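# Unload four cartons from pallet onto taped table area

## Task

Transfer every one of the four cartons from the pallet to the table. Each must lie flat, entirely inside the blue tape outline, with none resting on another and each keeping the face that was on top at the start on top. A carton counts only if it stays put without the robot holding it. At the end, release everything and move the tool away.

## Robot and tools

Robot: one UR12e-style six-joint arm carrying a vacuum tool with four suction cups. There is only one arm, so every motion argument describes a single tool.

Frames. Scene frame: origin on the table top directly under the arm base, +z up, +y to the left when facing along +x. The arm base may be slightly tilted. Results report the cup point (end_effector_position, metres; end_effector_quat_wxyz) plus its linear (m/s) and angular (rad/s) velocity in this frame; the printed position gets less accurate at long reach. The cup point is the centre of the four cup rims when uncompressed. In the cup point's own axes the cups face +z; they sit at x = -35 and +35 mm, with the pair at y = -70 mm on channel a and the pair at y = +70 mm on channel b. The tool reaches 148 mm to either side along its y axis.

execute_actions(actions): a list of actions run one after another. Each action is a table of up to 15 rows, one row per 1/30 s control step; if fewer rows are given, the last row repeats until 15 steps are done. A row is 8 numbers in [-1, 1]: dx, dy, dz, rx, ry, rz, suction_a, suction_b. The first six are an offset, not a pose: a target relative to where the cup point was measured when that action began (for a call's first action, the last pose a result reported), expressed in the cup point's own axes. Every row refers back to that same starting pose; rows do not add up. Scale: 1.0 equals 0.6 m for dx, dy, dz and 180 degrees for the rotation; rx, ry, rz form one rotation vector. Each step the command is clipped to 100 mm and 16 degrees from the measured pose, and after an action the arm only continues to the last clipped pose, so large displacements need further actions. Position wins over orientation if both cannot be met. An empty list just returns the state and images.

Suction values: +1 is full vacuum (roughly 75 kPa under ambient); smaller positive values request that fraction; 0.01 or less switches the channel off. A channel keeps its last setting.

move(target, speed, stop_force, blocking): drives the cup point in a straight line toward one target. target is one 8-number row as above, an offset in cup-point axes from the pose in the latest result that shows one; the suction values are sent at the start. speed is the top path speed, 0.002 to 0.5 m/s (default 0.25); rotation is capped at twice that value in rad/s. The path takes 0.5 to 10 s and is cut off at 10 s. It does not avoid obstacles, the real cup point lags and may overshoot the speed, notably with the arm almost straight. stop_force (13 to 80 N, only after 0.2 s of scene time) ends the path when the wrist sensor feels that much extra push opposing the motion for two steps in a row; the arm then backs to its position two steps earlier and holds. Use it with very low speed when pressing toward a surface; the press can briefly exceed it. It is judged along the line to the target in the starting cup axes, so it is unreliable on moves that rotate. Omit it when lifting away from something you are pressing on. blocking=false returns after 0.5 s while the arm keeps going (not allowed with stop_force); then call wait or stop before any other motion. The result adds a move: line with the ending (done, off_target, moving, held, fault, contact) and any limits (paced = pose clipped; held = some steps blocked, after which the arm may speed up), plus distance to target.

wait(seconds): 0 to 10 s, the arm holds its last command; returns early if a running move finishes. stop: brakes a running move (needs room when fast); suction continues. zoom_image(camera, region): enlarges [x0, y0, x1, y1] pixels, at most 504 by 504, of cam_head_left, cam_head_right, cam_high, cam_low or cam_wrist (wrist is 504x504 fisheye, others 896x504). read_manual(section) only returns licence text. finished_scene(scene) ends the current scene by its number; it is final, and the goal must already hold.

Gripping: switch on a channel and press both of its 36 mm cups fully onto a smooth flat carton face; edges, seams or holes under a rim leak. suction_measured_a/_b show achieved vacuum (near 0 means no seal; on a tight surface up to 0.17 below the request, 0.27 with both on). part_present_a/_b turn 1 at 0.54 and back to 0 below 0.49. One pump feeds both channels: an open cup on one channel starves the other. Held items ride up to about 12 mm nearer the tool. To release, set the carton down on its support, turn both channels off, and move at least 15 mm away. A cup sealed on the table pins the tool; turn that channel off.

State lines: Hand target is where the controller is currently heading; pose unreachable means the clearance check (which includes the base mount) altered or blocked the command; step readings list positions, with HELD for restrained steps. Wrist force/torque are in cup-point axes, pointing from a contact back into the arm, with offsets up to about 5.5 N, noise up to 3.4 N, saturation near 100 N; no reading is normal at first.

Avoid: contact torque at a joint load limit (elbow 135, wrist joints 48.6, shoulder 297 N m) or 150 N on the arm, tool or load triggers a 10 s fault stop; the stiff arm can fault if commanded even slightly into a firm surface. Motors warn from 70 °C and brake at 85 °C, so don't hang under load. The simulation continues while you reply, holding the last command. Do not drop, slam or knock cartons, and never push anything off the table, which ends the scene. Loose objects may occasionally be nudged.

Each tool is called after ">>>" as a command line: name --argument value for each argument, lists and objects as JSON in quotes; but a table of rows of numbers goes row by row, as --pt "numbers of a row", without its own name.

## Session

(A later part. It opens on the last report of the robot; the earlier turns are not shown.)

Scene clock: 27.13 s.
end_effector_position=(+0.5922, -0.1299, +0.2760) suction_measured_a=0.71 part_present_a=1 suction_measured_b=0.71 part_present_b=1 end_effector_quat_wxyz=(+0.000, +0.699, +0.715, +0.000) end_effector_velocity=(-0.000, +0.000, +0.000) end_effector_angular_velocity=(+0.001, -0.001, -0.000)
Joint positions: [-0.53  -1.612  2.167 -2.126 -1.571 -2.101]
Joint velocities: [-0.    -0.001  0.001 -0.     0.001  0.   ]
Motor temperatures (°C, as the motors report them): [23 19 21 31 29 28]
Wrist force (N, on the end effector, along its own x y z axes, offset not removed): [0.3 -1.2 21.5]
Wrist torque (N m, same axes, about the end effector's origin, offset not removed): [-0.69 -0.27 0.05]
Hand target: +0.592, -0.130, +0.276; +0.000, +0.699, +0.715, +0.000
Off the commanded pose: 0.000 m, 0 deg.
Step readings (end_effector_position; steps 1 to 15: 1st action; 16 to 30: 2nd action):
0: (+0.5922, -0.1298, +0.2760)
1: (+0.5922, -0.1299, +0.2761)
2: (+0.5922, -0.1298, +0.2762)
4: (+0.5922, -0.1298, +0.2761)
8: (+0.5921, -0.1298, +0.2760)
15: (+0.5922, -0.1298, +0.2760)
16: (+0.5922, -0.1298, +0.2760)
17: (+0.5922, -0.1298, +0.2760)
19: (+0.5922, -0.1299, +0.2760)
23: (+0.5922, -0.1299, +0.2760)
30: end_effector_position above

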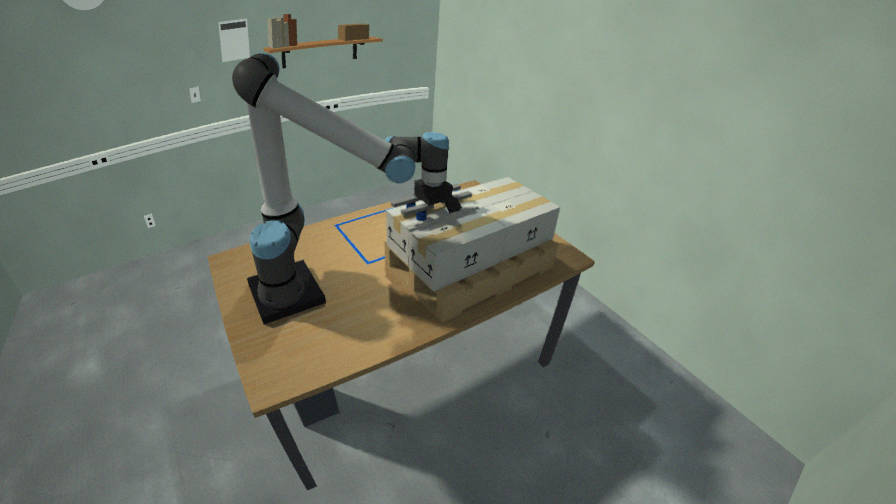

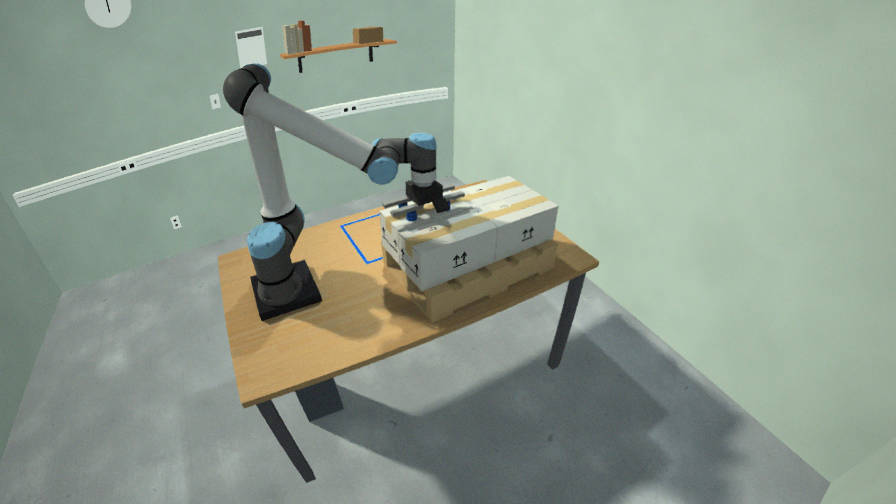

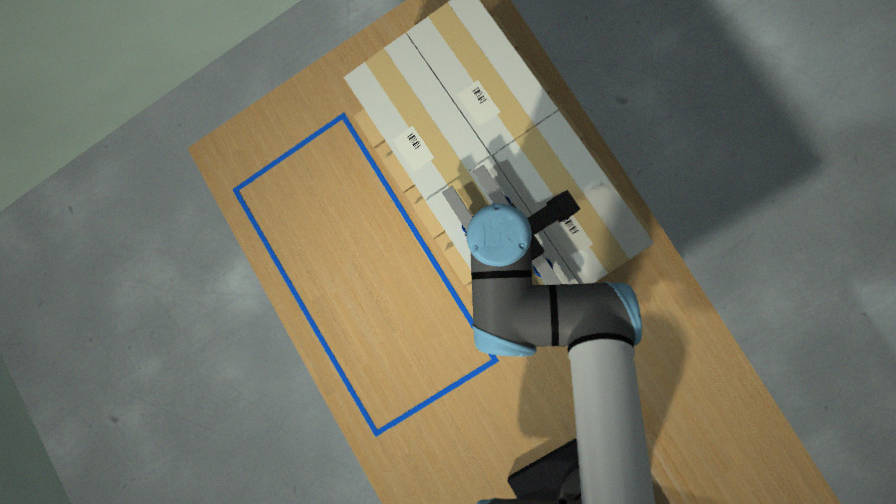

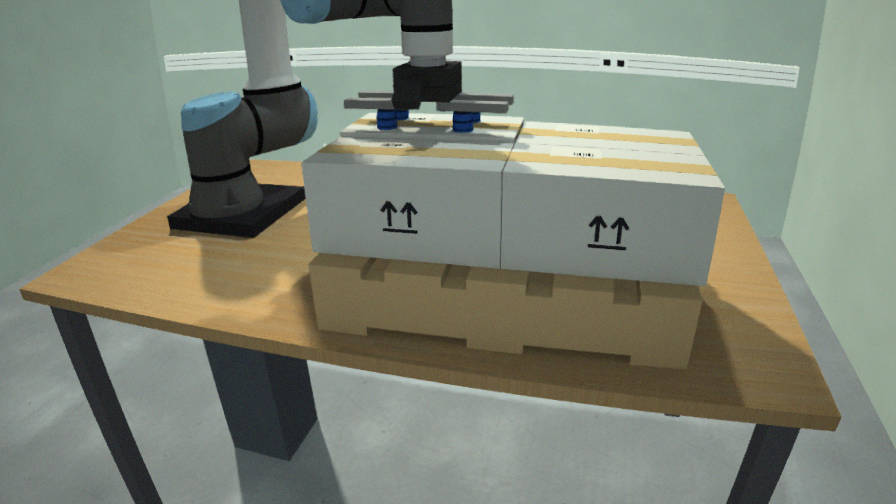

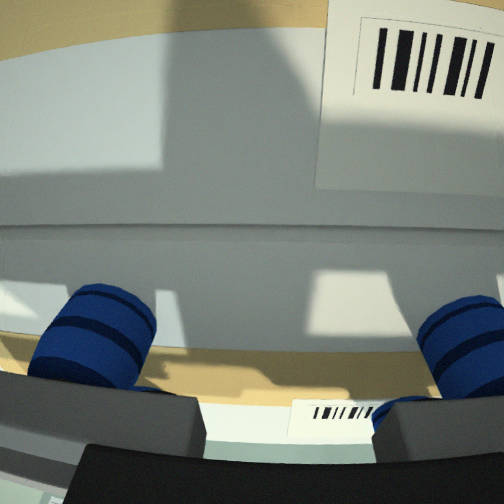

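>>> move --target '[0,0,-0.29,0,0,0,1,1]' --speed 0.3

>>> move --target '[0.6,-0.165,0,0,0,0.502,1,1]' --speed 0.45

>>> move --target '[0,0,0.2,0,0,0,1,1]' --speed 0.3

Scene clock: 40.77 s.
end_effector_position=(+0.5922, -0.1300, +0.4496) suction_measured_a=0.76 part_present_a=1 suction_measured_b=0.76 part_present_b=1 end_effector_quat_wxyz=(+0.000, +0.699, +0.715, +0.001) end_effector_velocity=(-0.000, -0.000, +0.002) end_effector_angular_velocity=(+0.000, +0.002, -0.000)
Joint positions: [-0.53  -1.732  1.943 -1.783 -1.571 -2.101]
Joint velocities: [-0.001 -0.    -0.003  0.005 -0.001 -0.   ]
Motor temperatures (°C, as the motors report them): [23 19 21 31 29 28]
Wrist force (N, on the end effector, along its own x y z axes, offset not removed): [0.6 -0.6 21.1]
Wrist torque (N m, same axes, about the end effector's origin, offset not removed): [-0.60 -0.26 0.05]
Hand target: +0.592, -0.130, +0.450; +0.000, +0.699, +0.715, +0.000
Off the commanded pose: 0.000 m, 0 deg.
move: done

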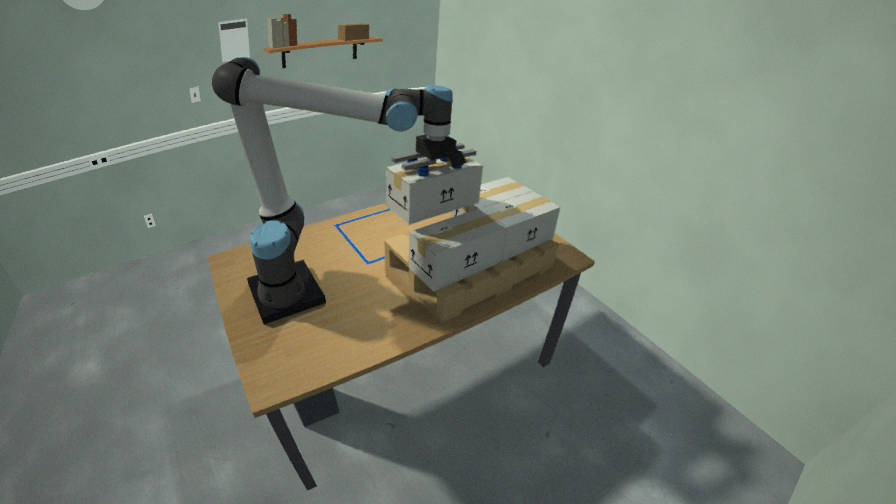

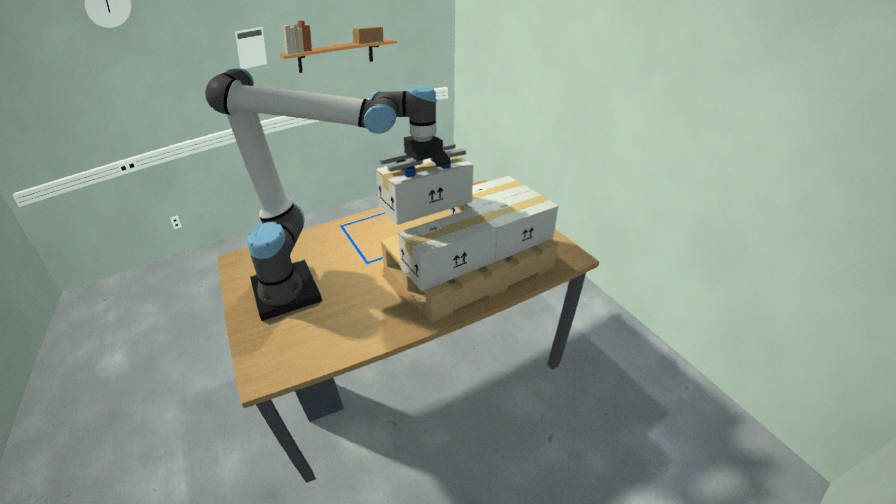

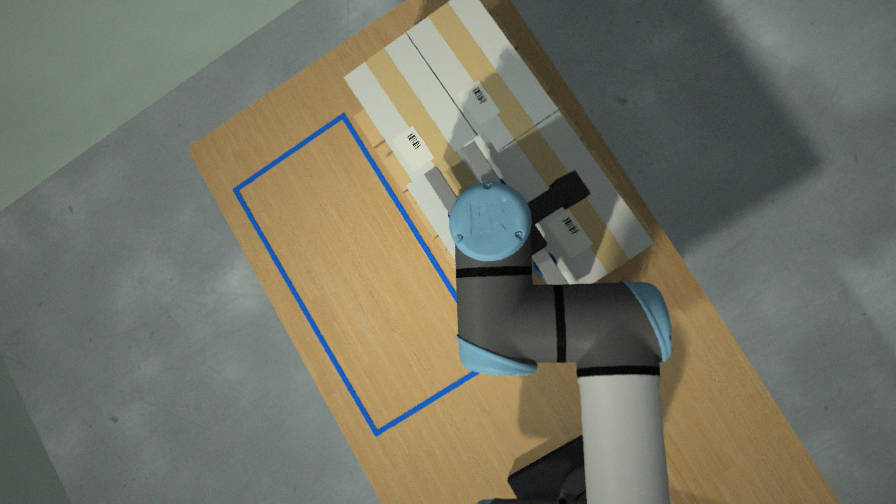

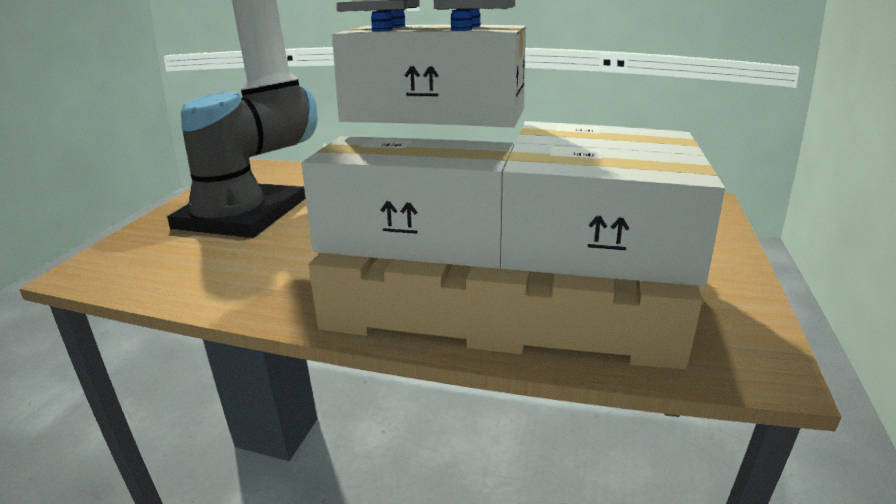

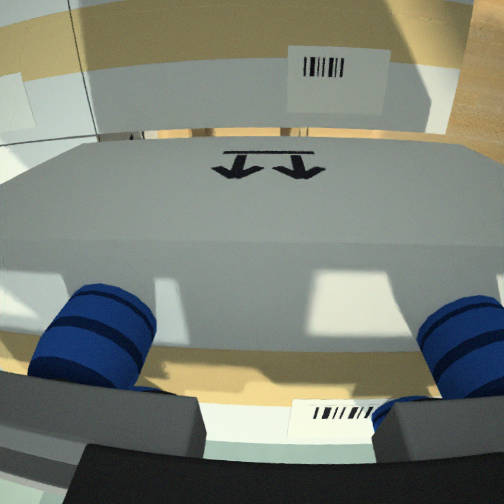

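Scene clock: 43.23 s.
end_effector_position=(+0.4848, +0.2270, +0.4498) suction_measured_a=0.76 part_present_a=1 suction_measured_b=0.76 part_present_b=1 end_effector_quat_wxyz=(-0.001, +1.000, +0.010, +0.001) end_effector_velocity=(+0.000, +0.002, +0.000) end_effector_angular_velocity=(-0.005, +0.001, -0.017)
Joint positions: [ 0.084 -1.862  2.042 -1.751 -1.57   0.088]
Joint velocities: [ 0.006  0.003 -0.003  0.001 -0.004  0.023]
Motor temperatures (°C, as the motors report them): [23 19 21 31 29 28]
Wrist force (N, on the end effector, along its own x y z axes, offset not removed): [-0.8 -4.4 20.5]
Wrist torque (N m, same axes, about the end effector's origin, offset not removed): [-1.11 -0.12 0.10]
Hand target: +0.485, +0.227, +0.450; -0.000, +1.000, +0.009, +0.001
Off the commanded pose: 0.001 m, 0 deg.
move: done

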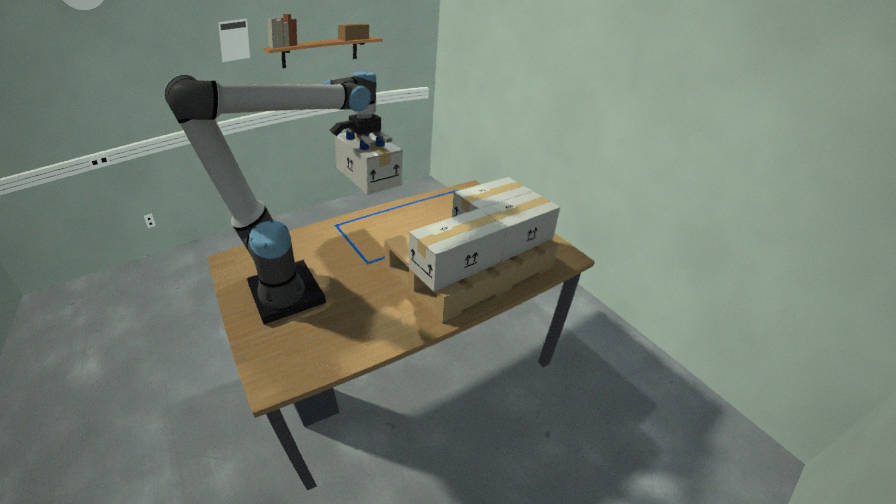

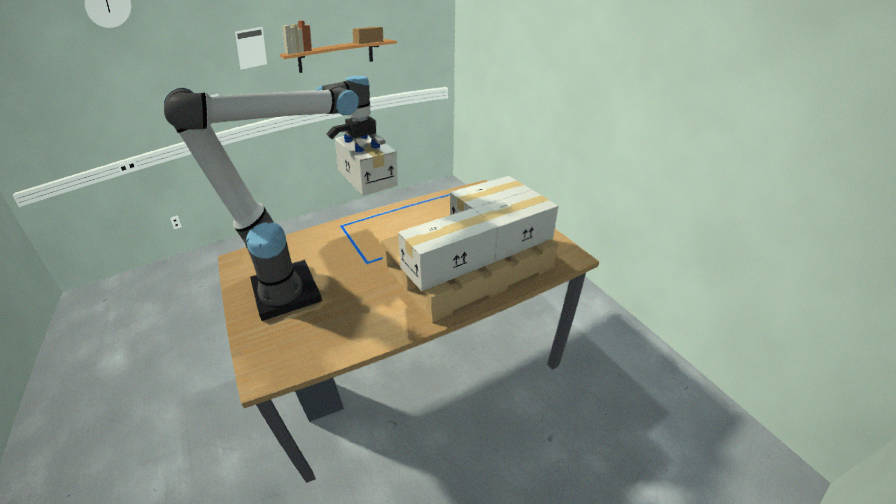

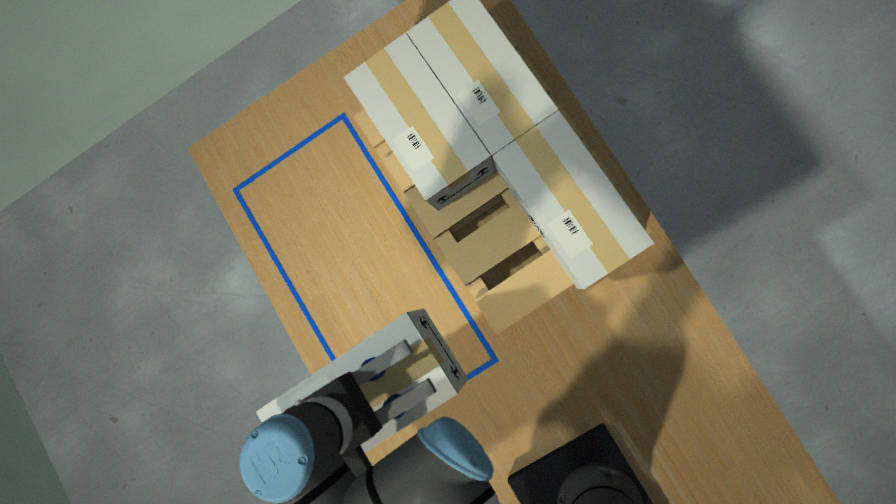

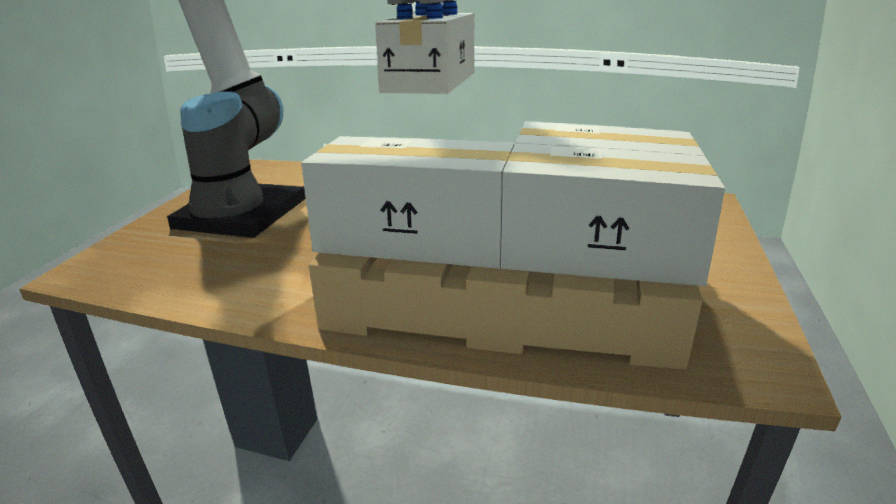

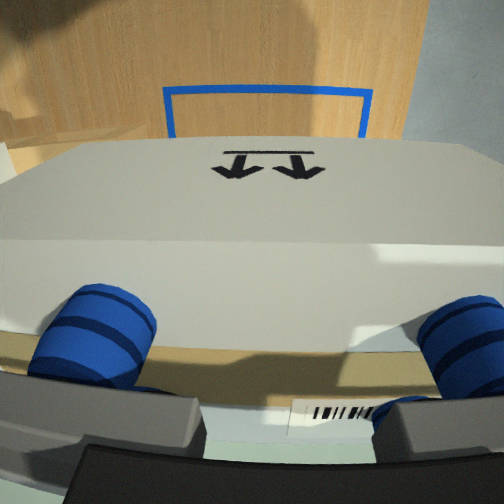

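Scene clock: 44.37 s.
end_effector_position=(+0.4848, +0.2272, +0.3301) suction_measured_a=0.76 part_present_a=1 suction_measured_b=0.76 part_present_b=1 end_effector_quat_wxyz=(-0.001, +1.000, +0.010, +0.001) end_effector_velocity=(-0.000, +0.001, -0.002) end_effector_angular_velocity=(-0.001, -0.001, +0.002)
Joint positions: [ 0.084 -1.794  2.213 -1.99  -1.57   0.088]
Joint velocities: [ 0.002  0.002  0.003 -0.006 -0.001  0.   ]
Motor temperatures (°C, as the motors report them): [23 19 21 31 29 28]
Wrist force (N, on the end effector, along its own x y z axes, offset not removed): [2.9 -1.6 20.1]
Wrist torque (N m, same axes, about the end effector's origin, offset not removed): [-0.77 -0.64 0.05]
Hand target: +0.485, +0.227, +0.330; -0.001, +1.000, +0.010, +0.001
Off the commanded pose: 0.000 m, 0 deg.
move: done

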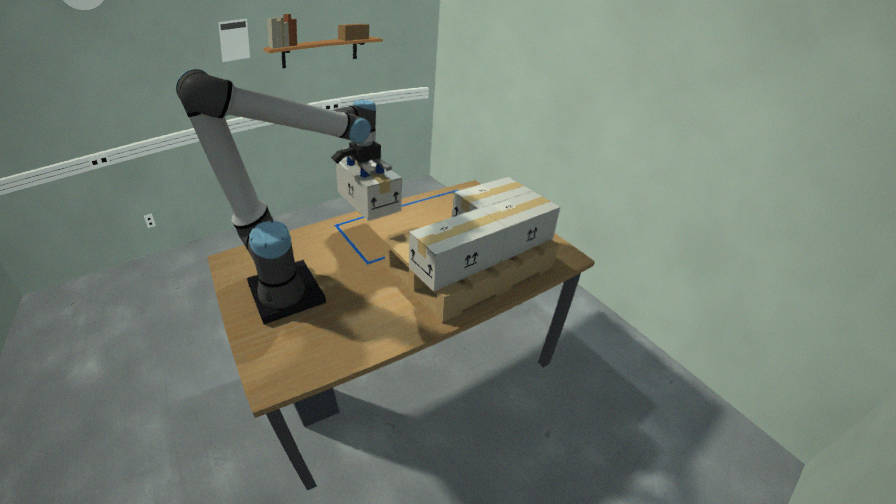

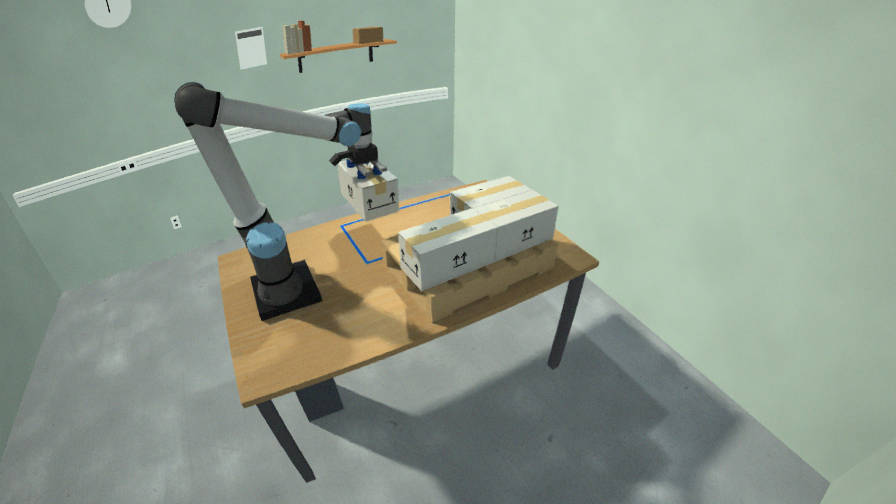

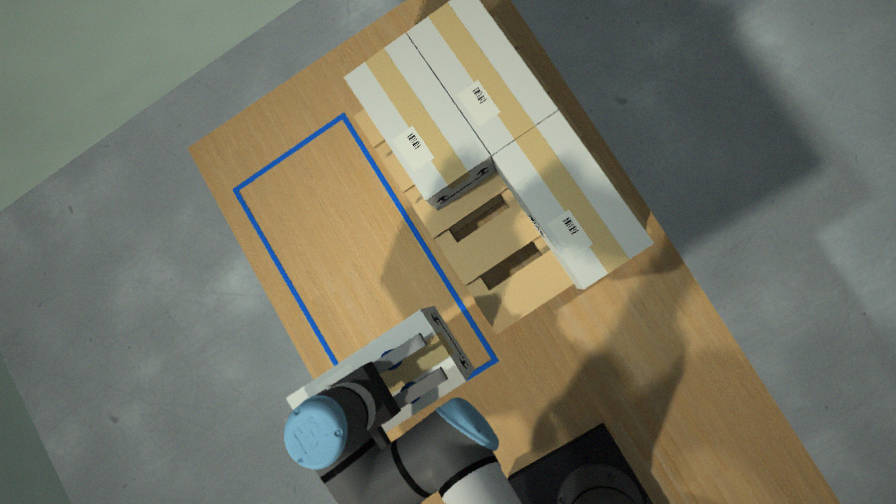

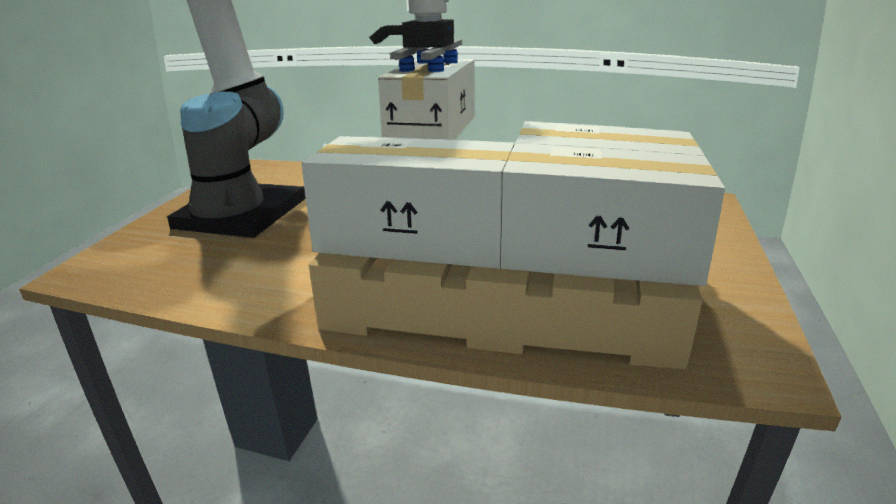

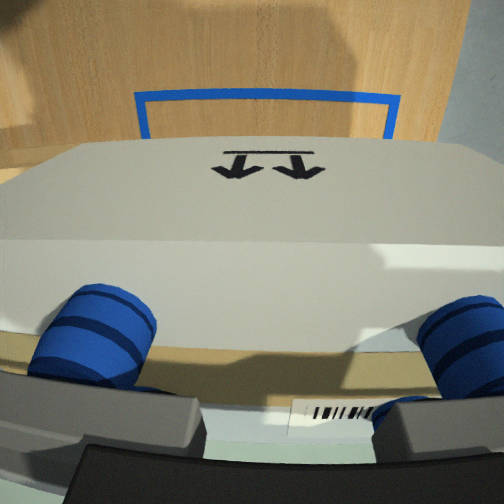

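>>> move --target '[-0.01,0,0.292,0,0,0,1,1]' --speed 0.25

>>> move --target '[0,0,0.035,0,0,0,1,1]' --speed 0.005 --stop_force 14

Scene clock: 53.40 s.
end_effector_position=(+0.4787, +0.2273, +0.1554) suction_measured_a=0.76 part_present_a=1 suction_measured_b=0.76 part_present_b=1 end_effector_quat_wxyz=(-0.001, +1.000, +0.010, +0.000) end_effector_velocity=(+0.000, -0.000, -0.003) end_effector_angular_velocity=(-0.001, -0.000, -0.000)
Joint positions: [ 0.085 -1.578  2.41  -2.403 -1.57   0.089]
Joint velocities: [ 0.001  0.006  0.002 -0.008 -0.001  0.001]
Motor temperatures (°C, as the motors report them): [23 19 21 31 29 28]
Wrist force (N, on the end effector, along its own x y z axes, offset not removed): [2.4 -1.0 19.7]
Wrist torque (N m, same axes, about the end effector's origin, offset not removed): [-0.73 -0.53 0.13]
Hand target: +0.479, +0.227, +0.155; -0.001, +1.000, +0.010, +0.001
Off the commanded pose: 0.001 m, 0 deg.
move: done

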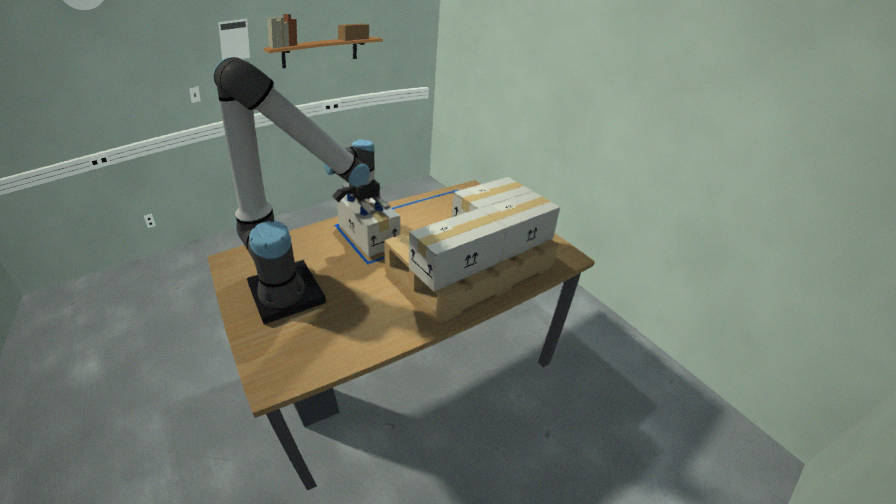

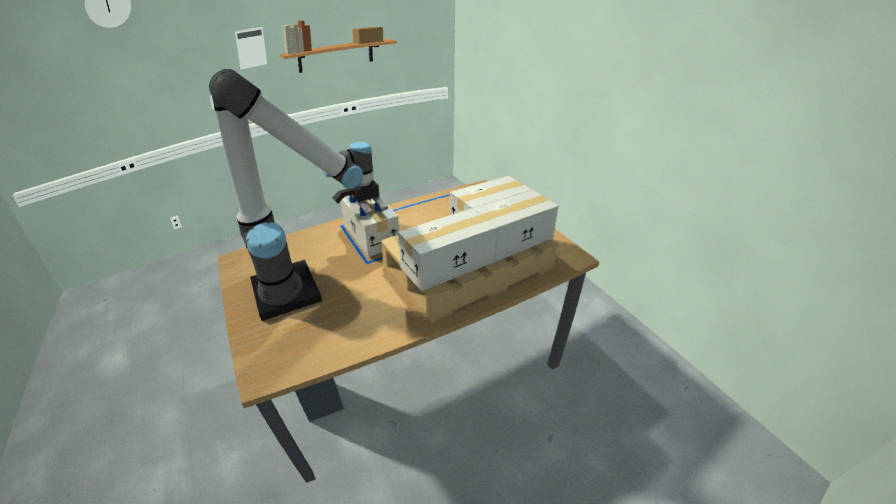

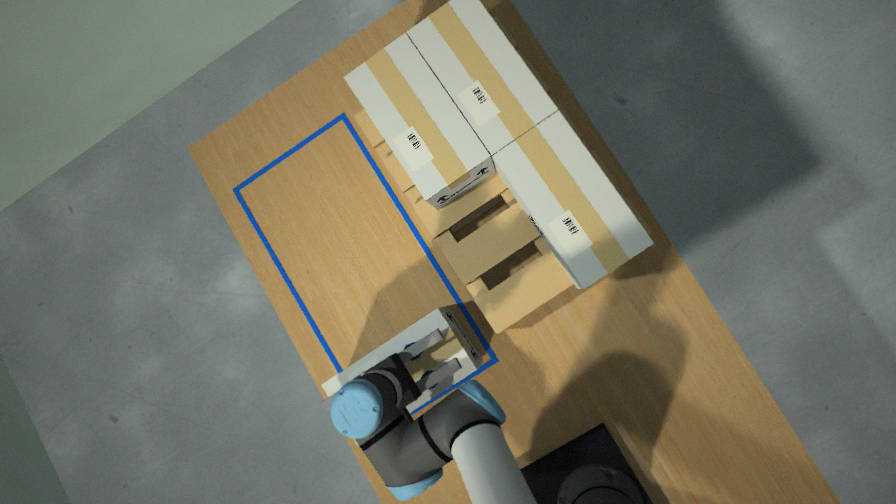

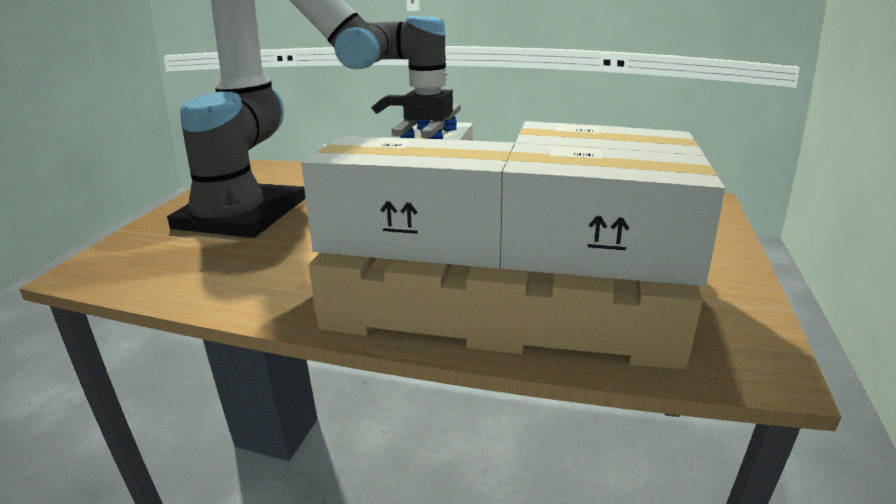

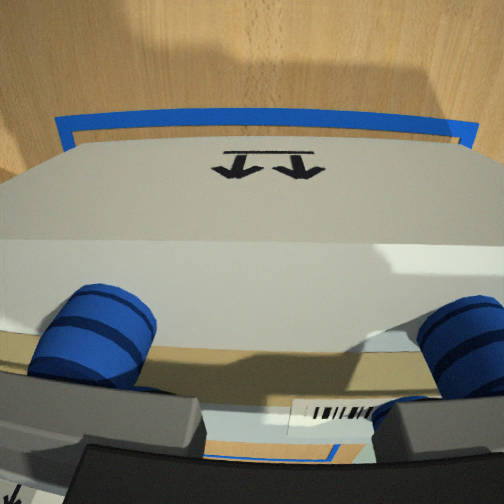

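Scene clock: 56.17 s.
end_effector_position=(+0.4787, +0.2273, +0.1436) suction_measured_a=0.76 part_present_a=1 suction_measured_b=0.76 part_present_b=1 end_effector_quat_wxyz=(-0.001, +1.000, +0.010, +0.000) end_effector_velocity=(-0.000, -0.000, +0.001) end_effector_angular_velocity=(-0.001, +0.002, -0.000)
Joint positions: [ 0.085 -1.557  2.419 -2.434 -1.57   0.089]
Joint velocities: [-0.    -0.003 -0.001  0.006 -0.001 -0.   ]
Motor temperatures (°C, as the motors report them): [23 19 21 31 29 28]
Wrist force (N, on the end effector, along its own x y z axes, offset not removed): [3.8 -3.0 -5.6]
Wrist torque (N m, same axes, about the end effector's origin, offset not removed): [-3.57 0.72 -0.02]
Hand target: +0.479, +0.227, +0.144; -0.001, +1.000, +0.010, +0.001
Off the commanded pose: 0.009 m, 0 deg.
move: contact

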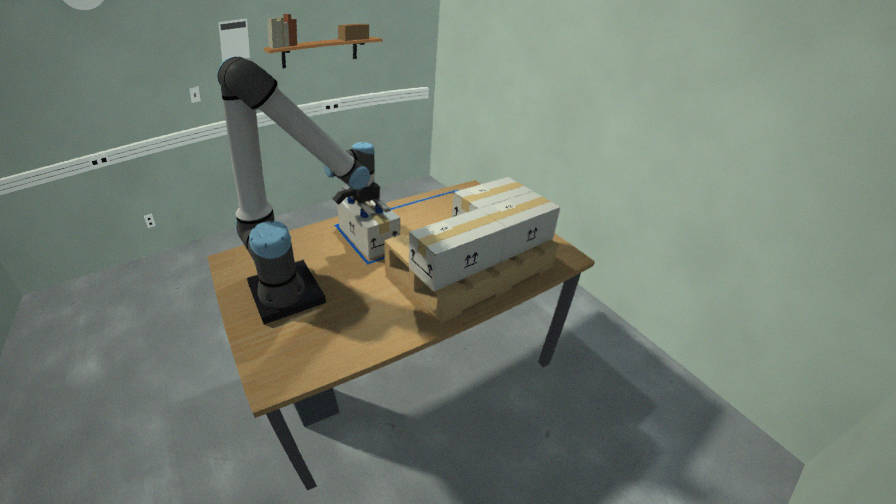

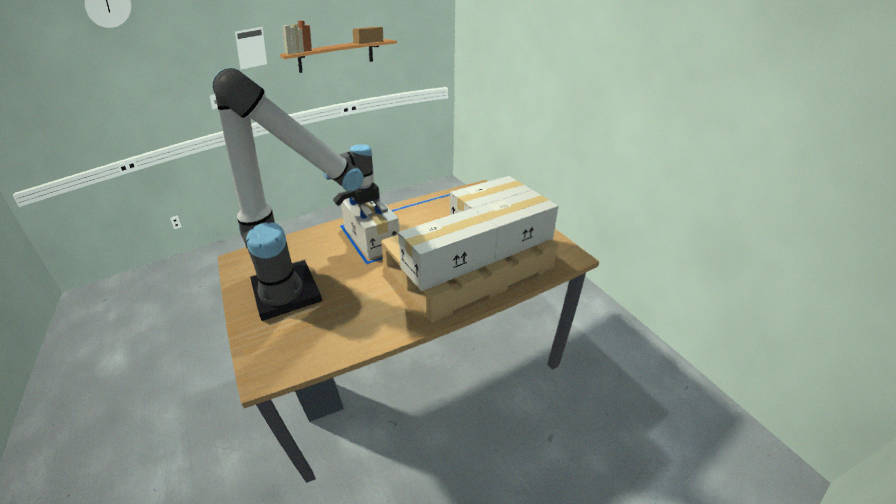

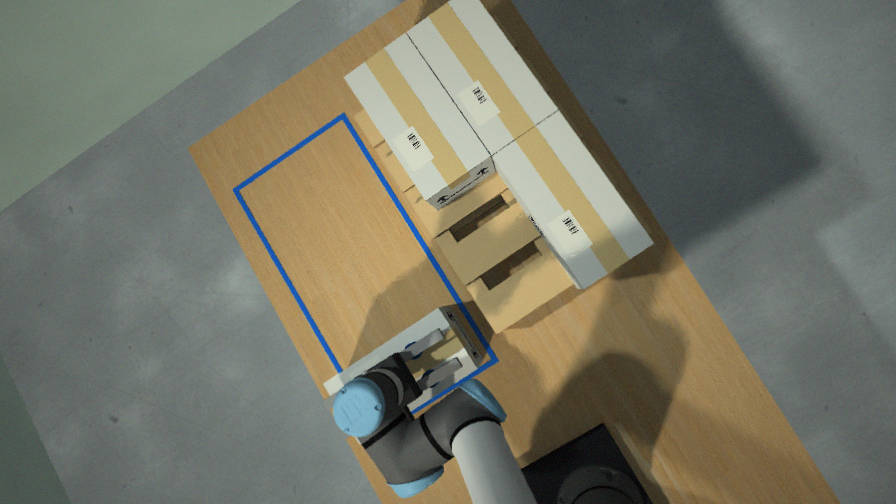

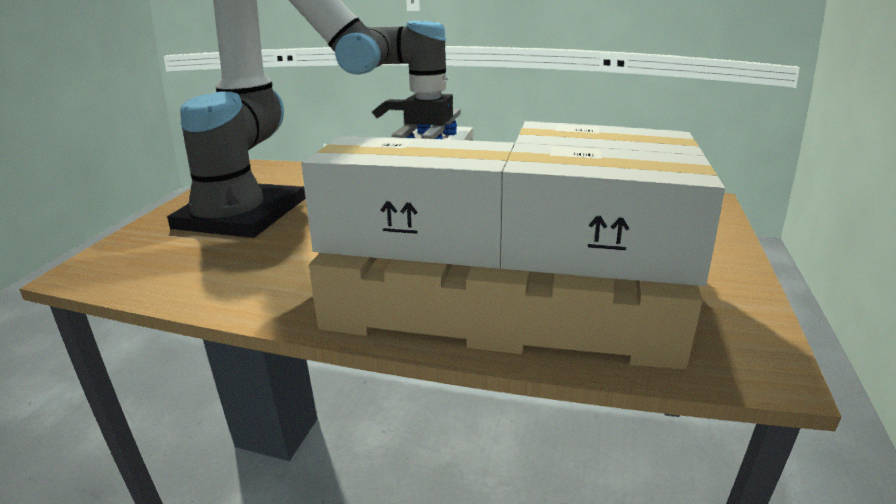

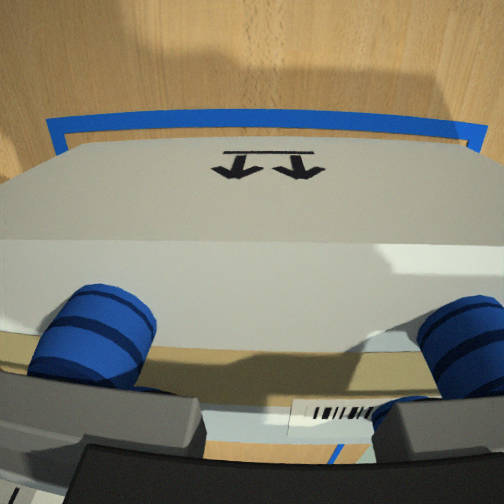

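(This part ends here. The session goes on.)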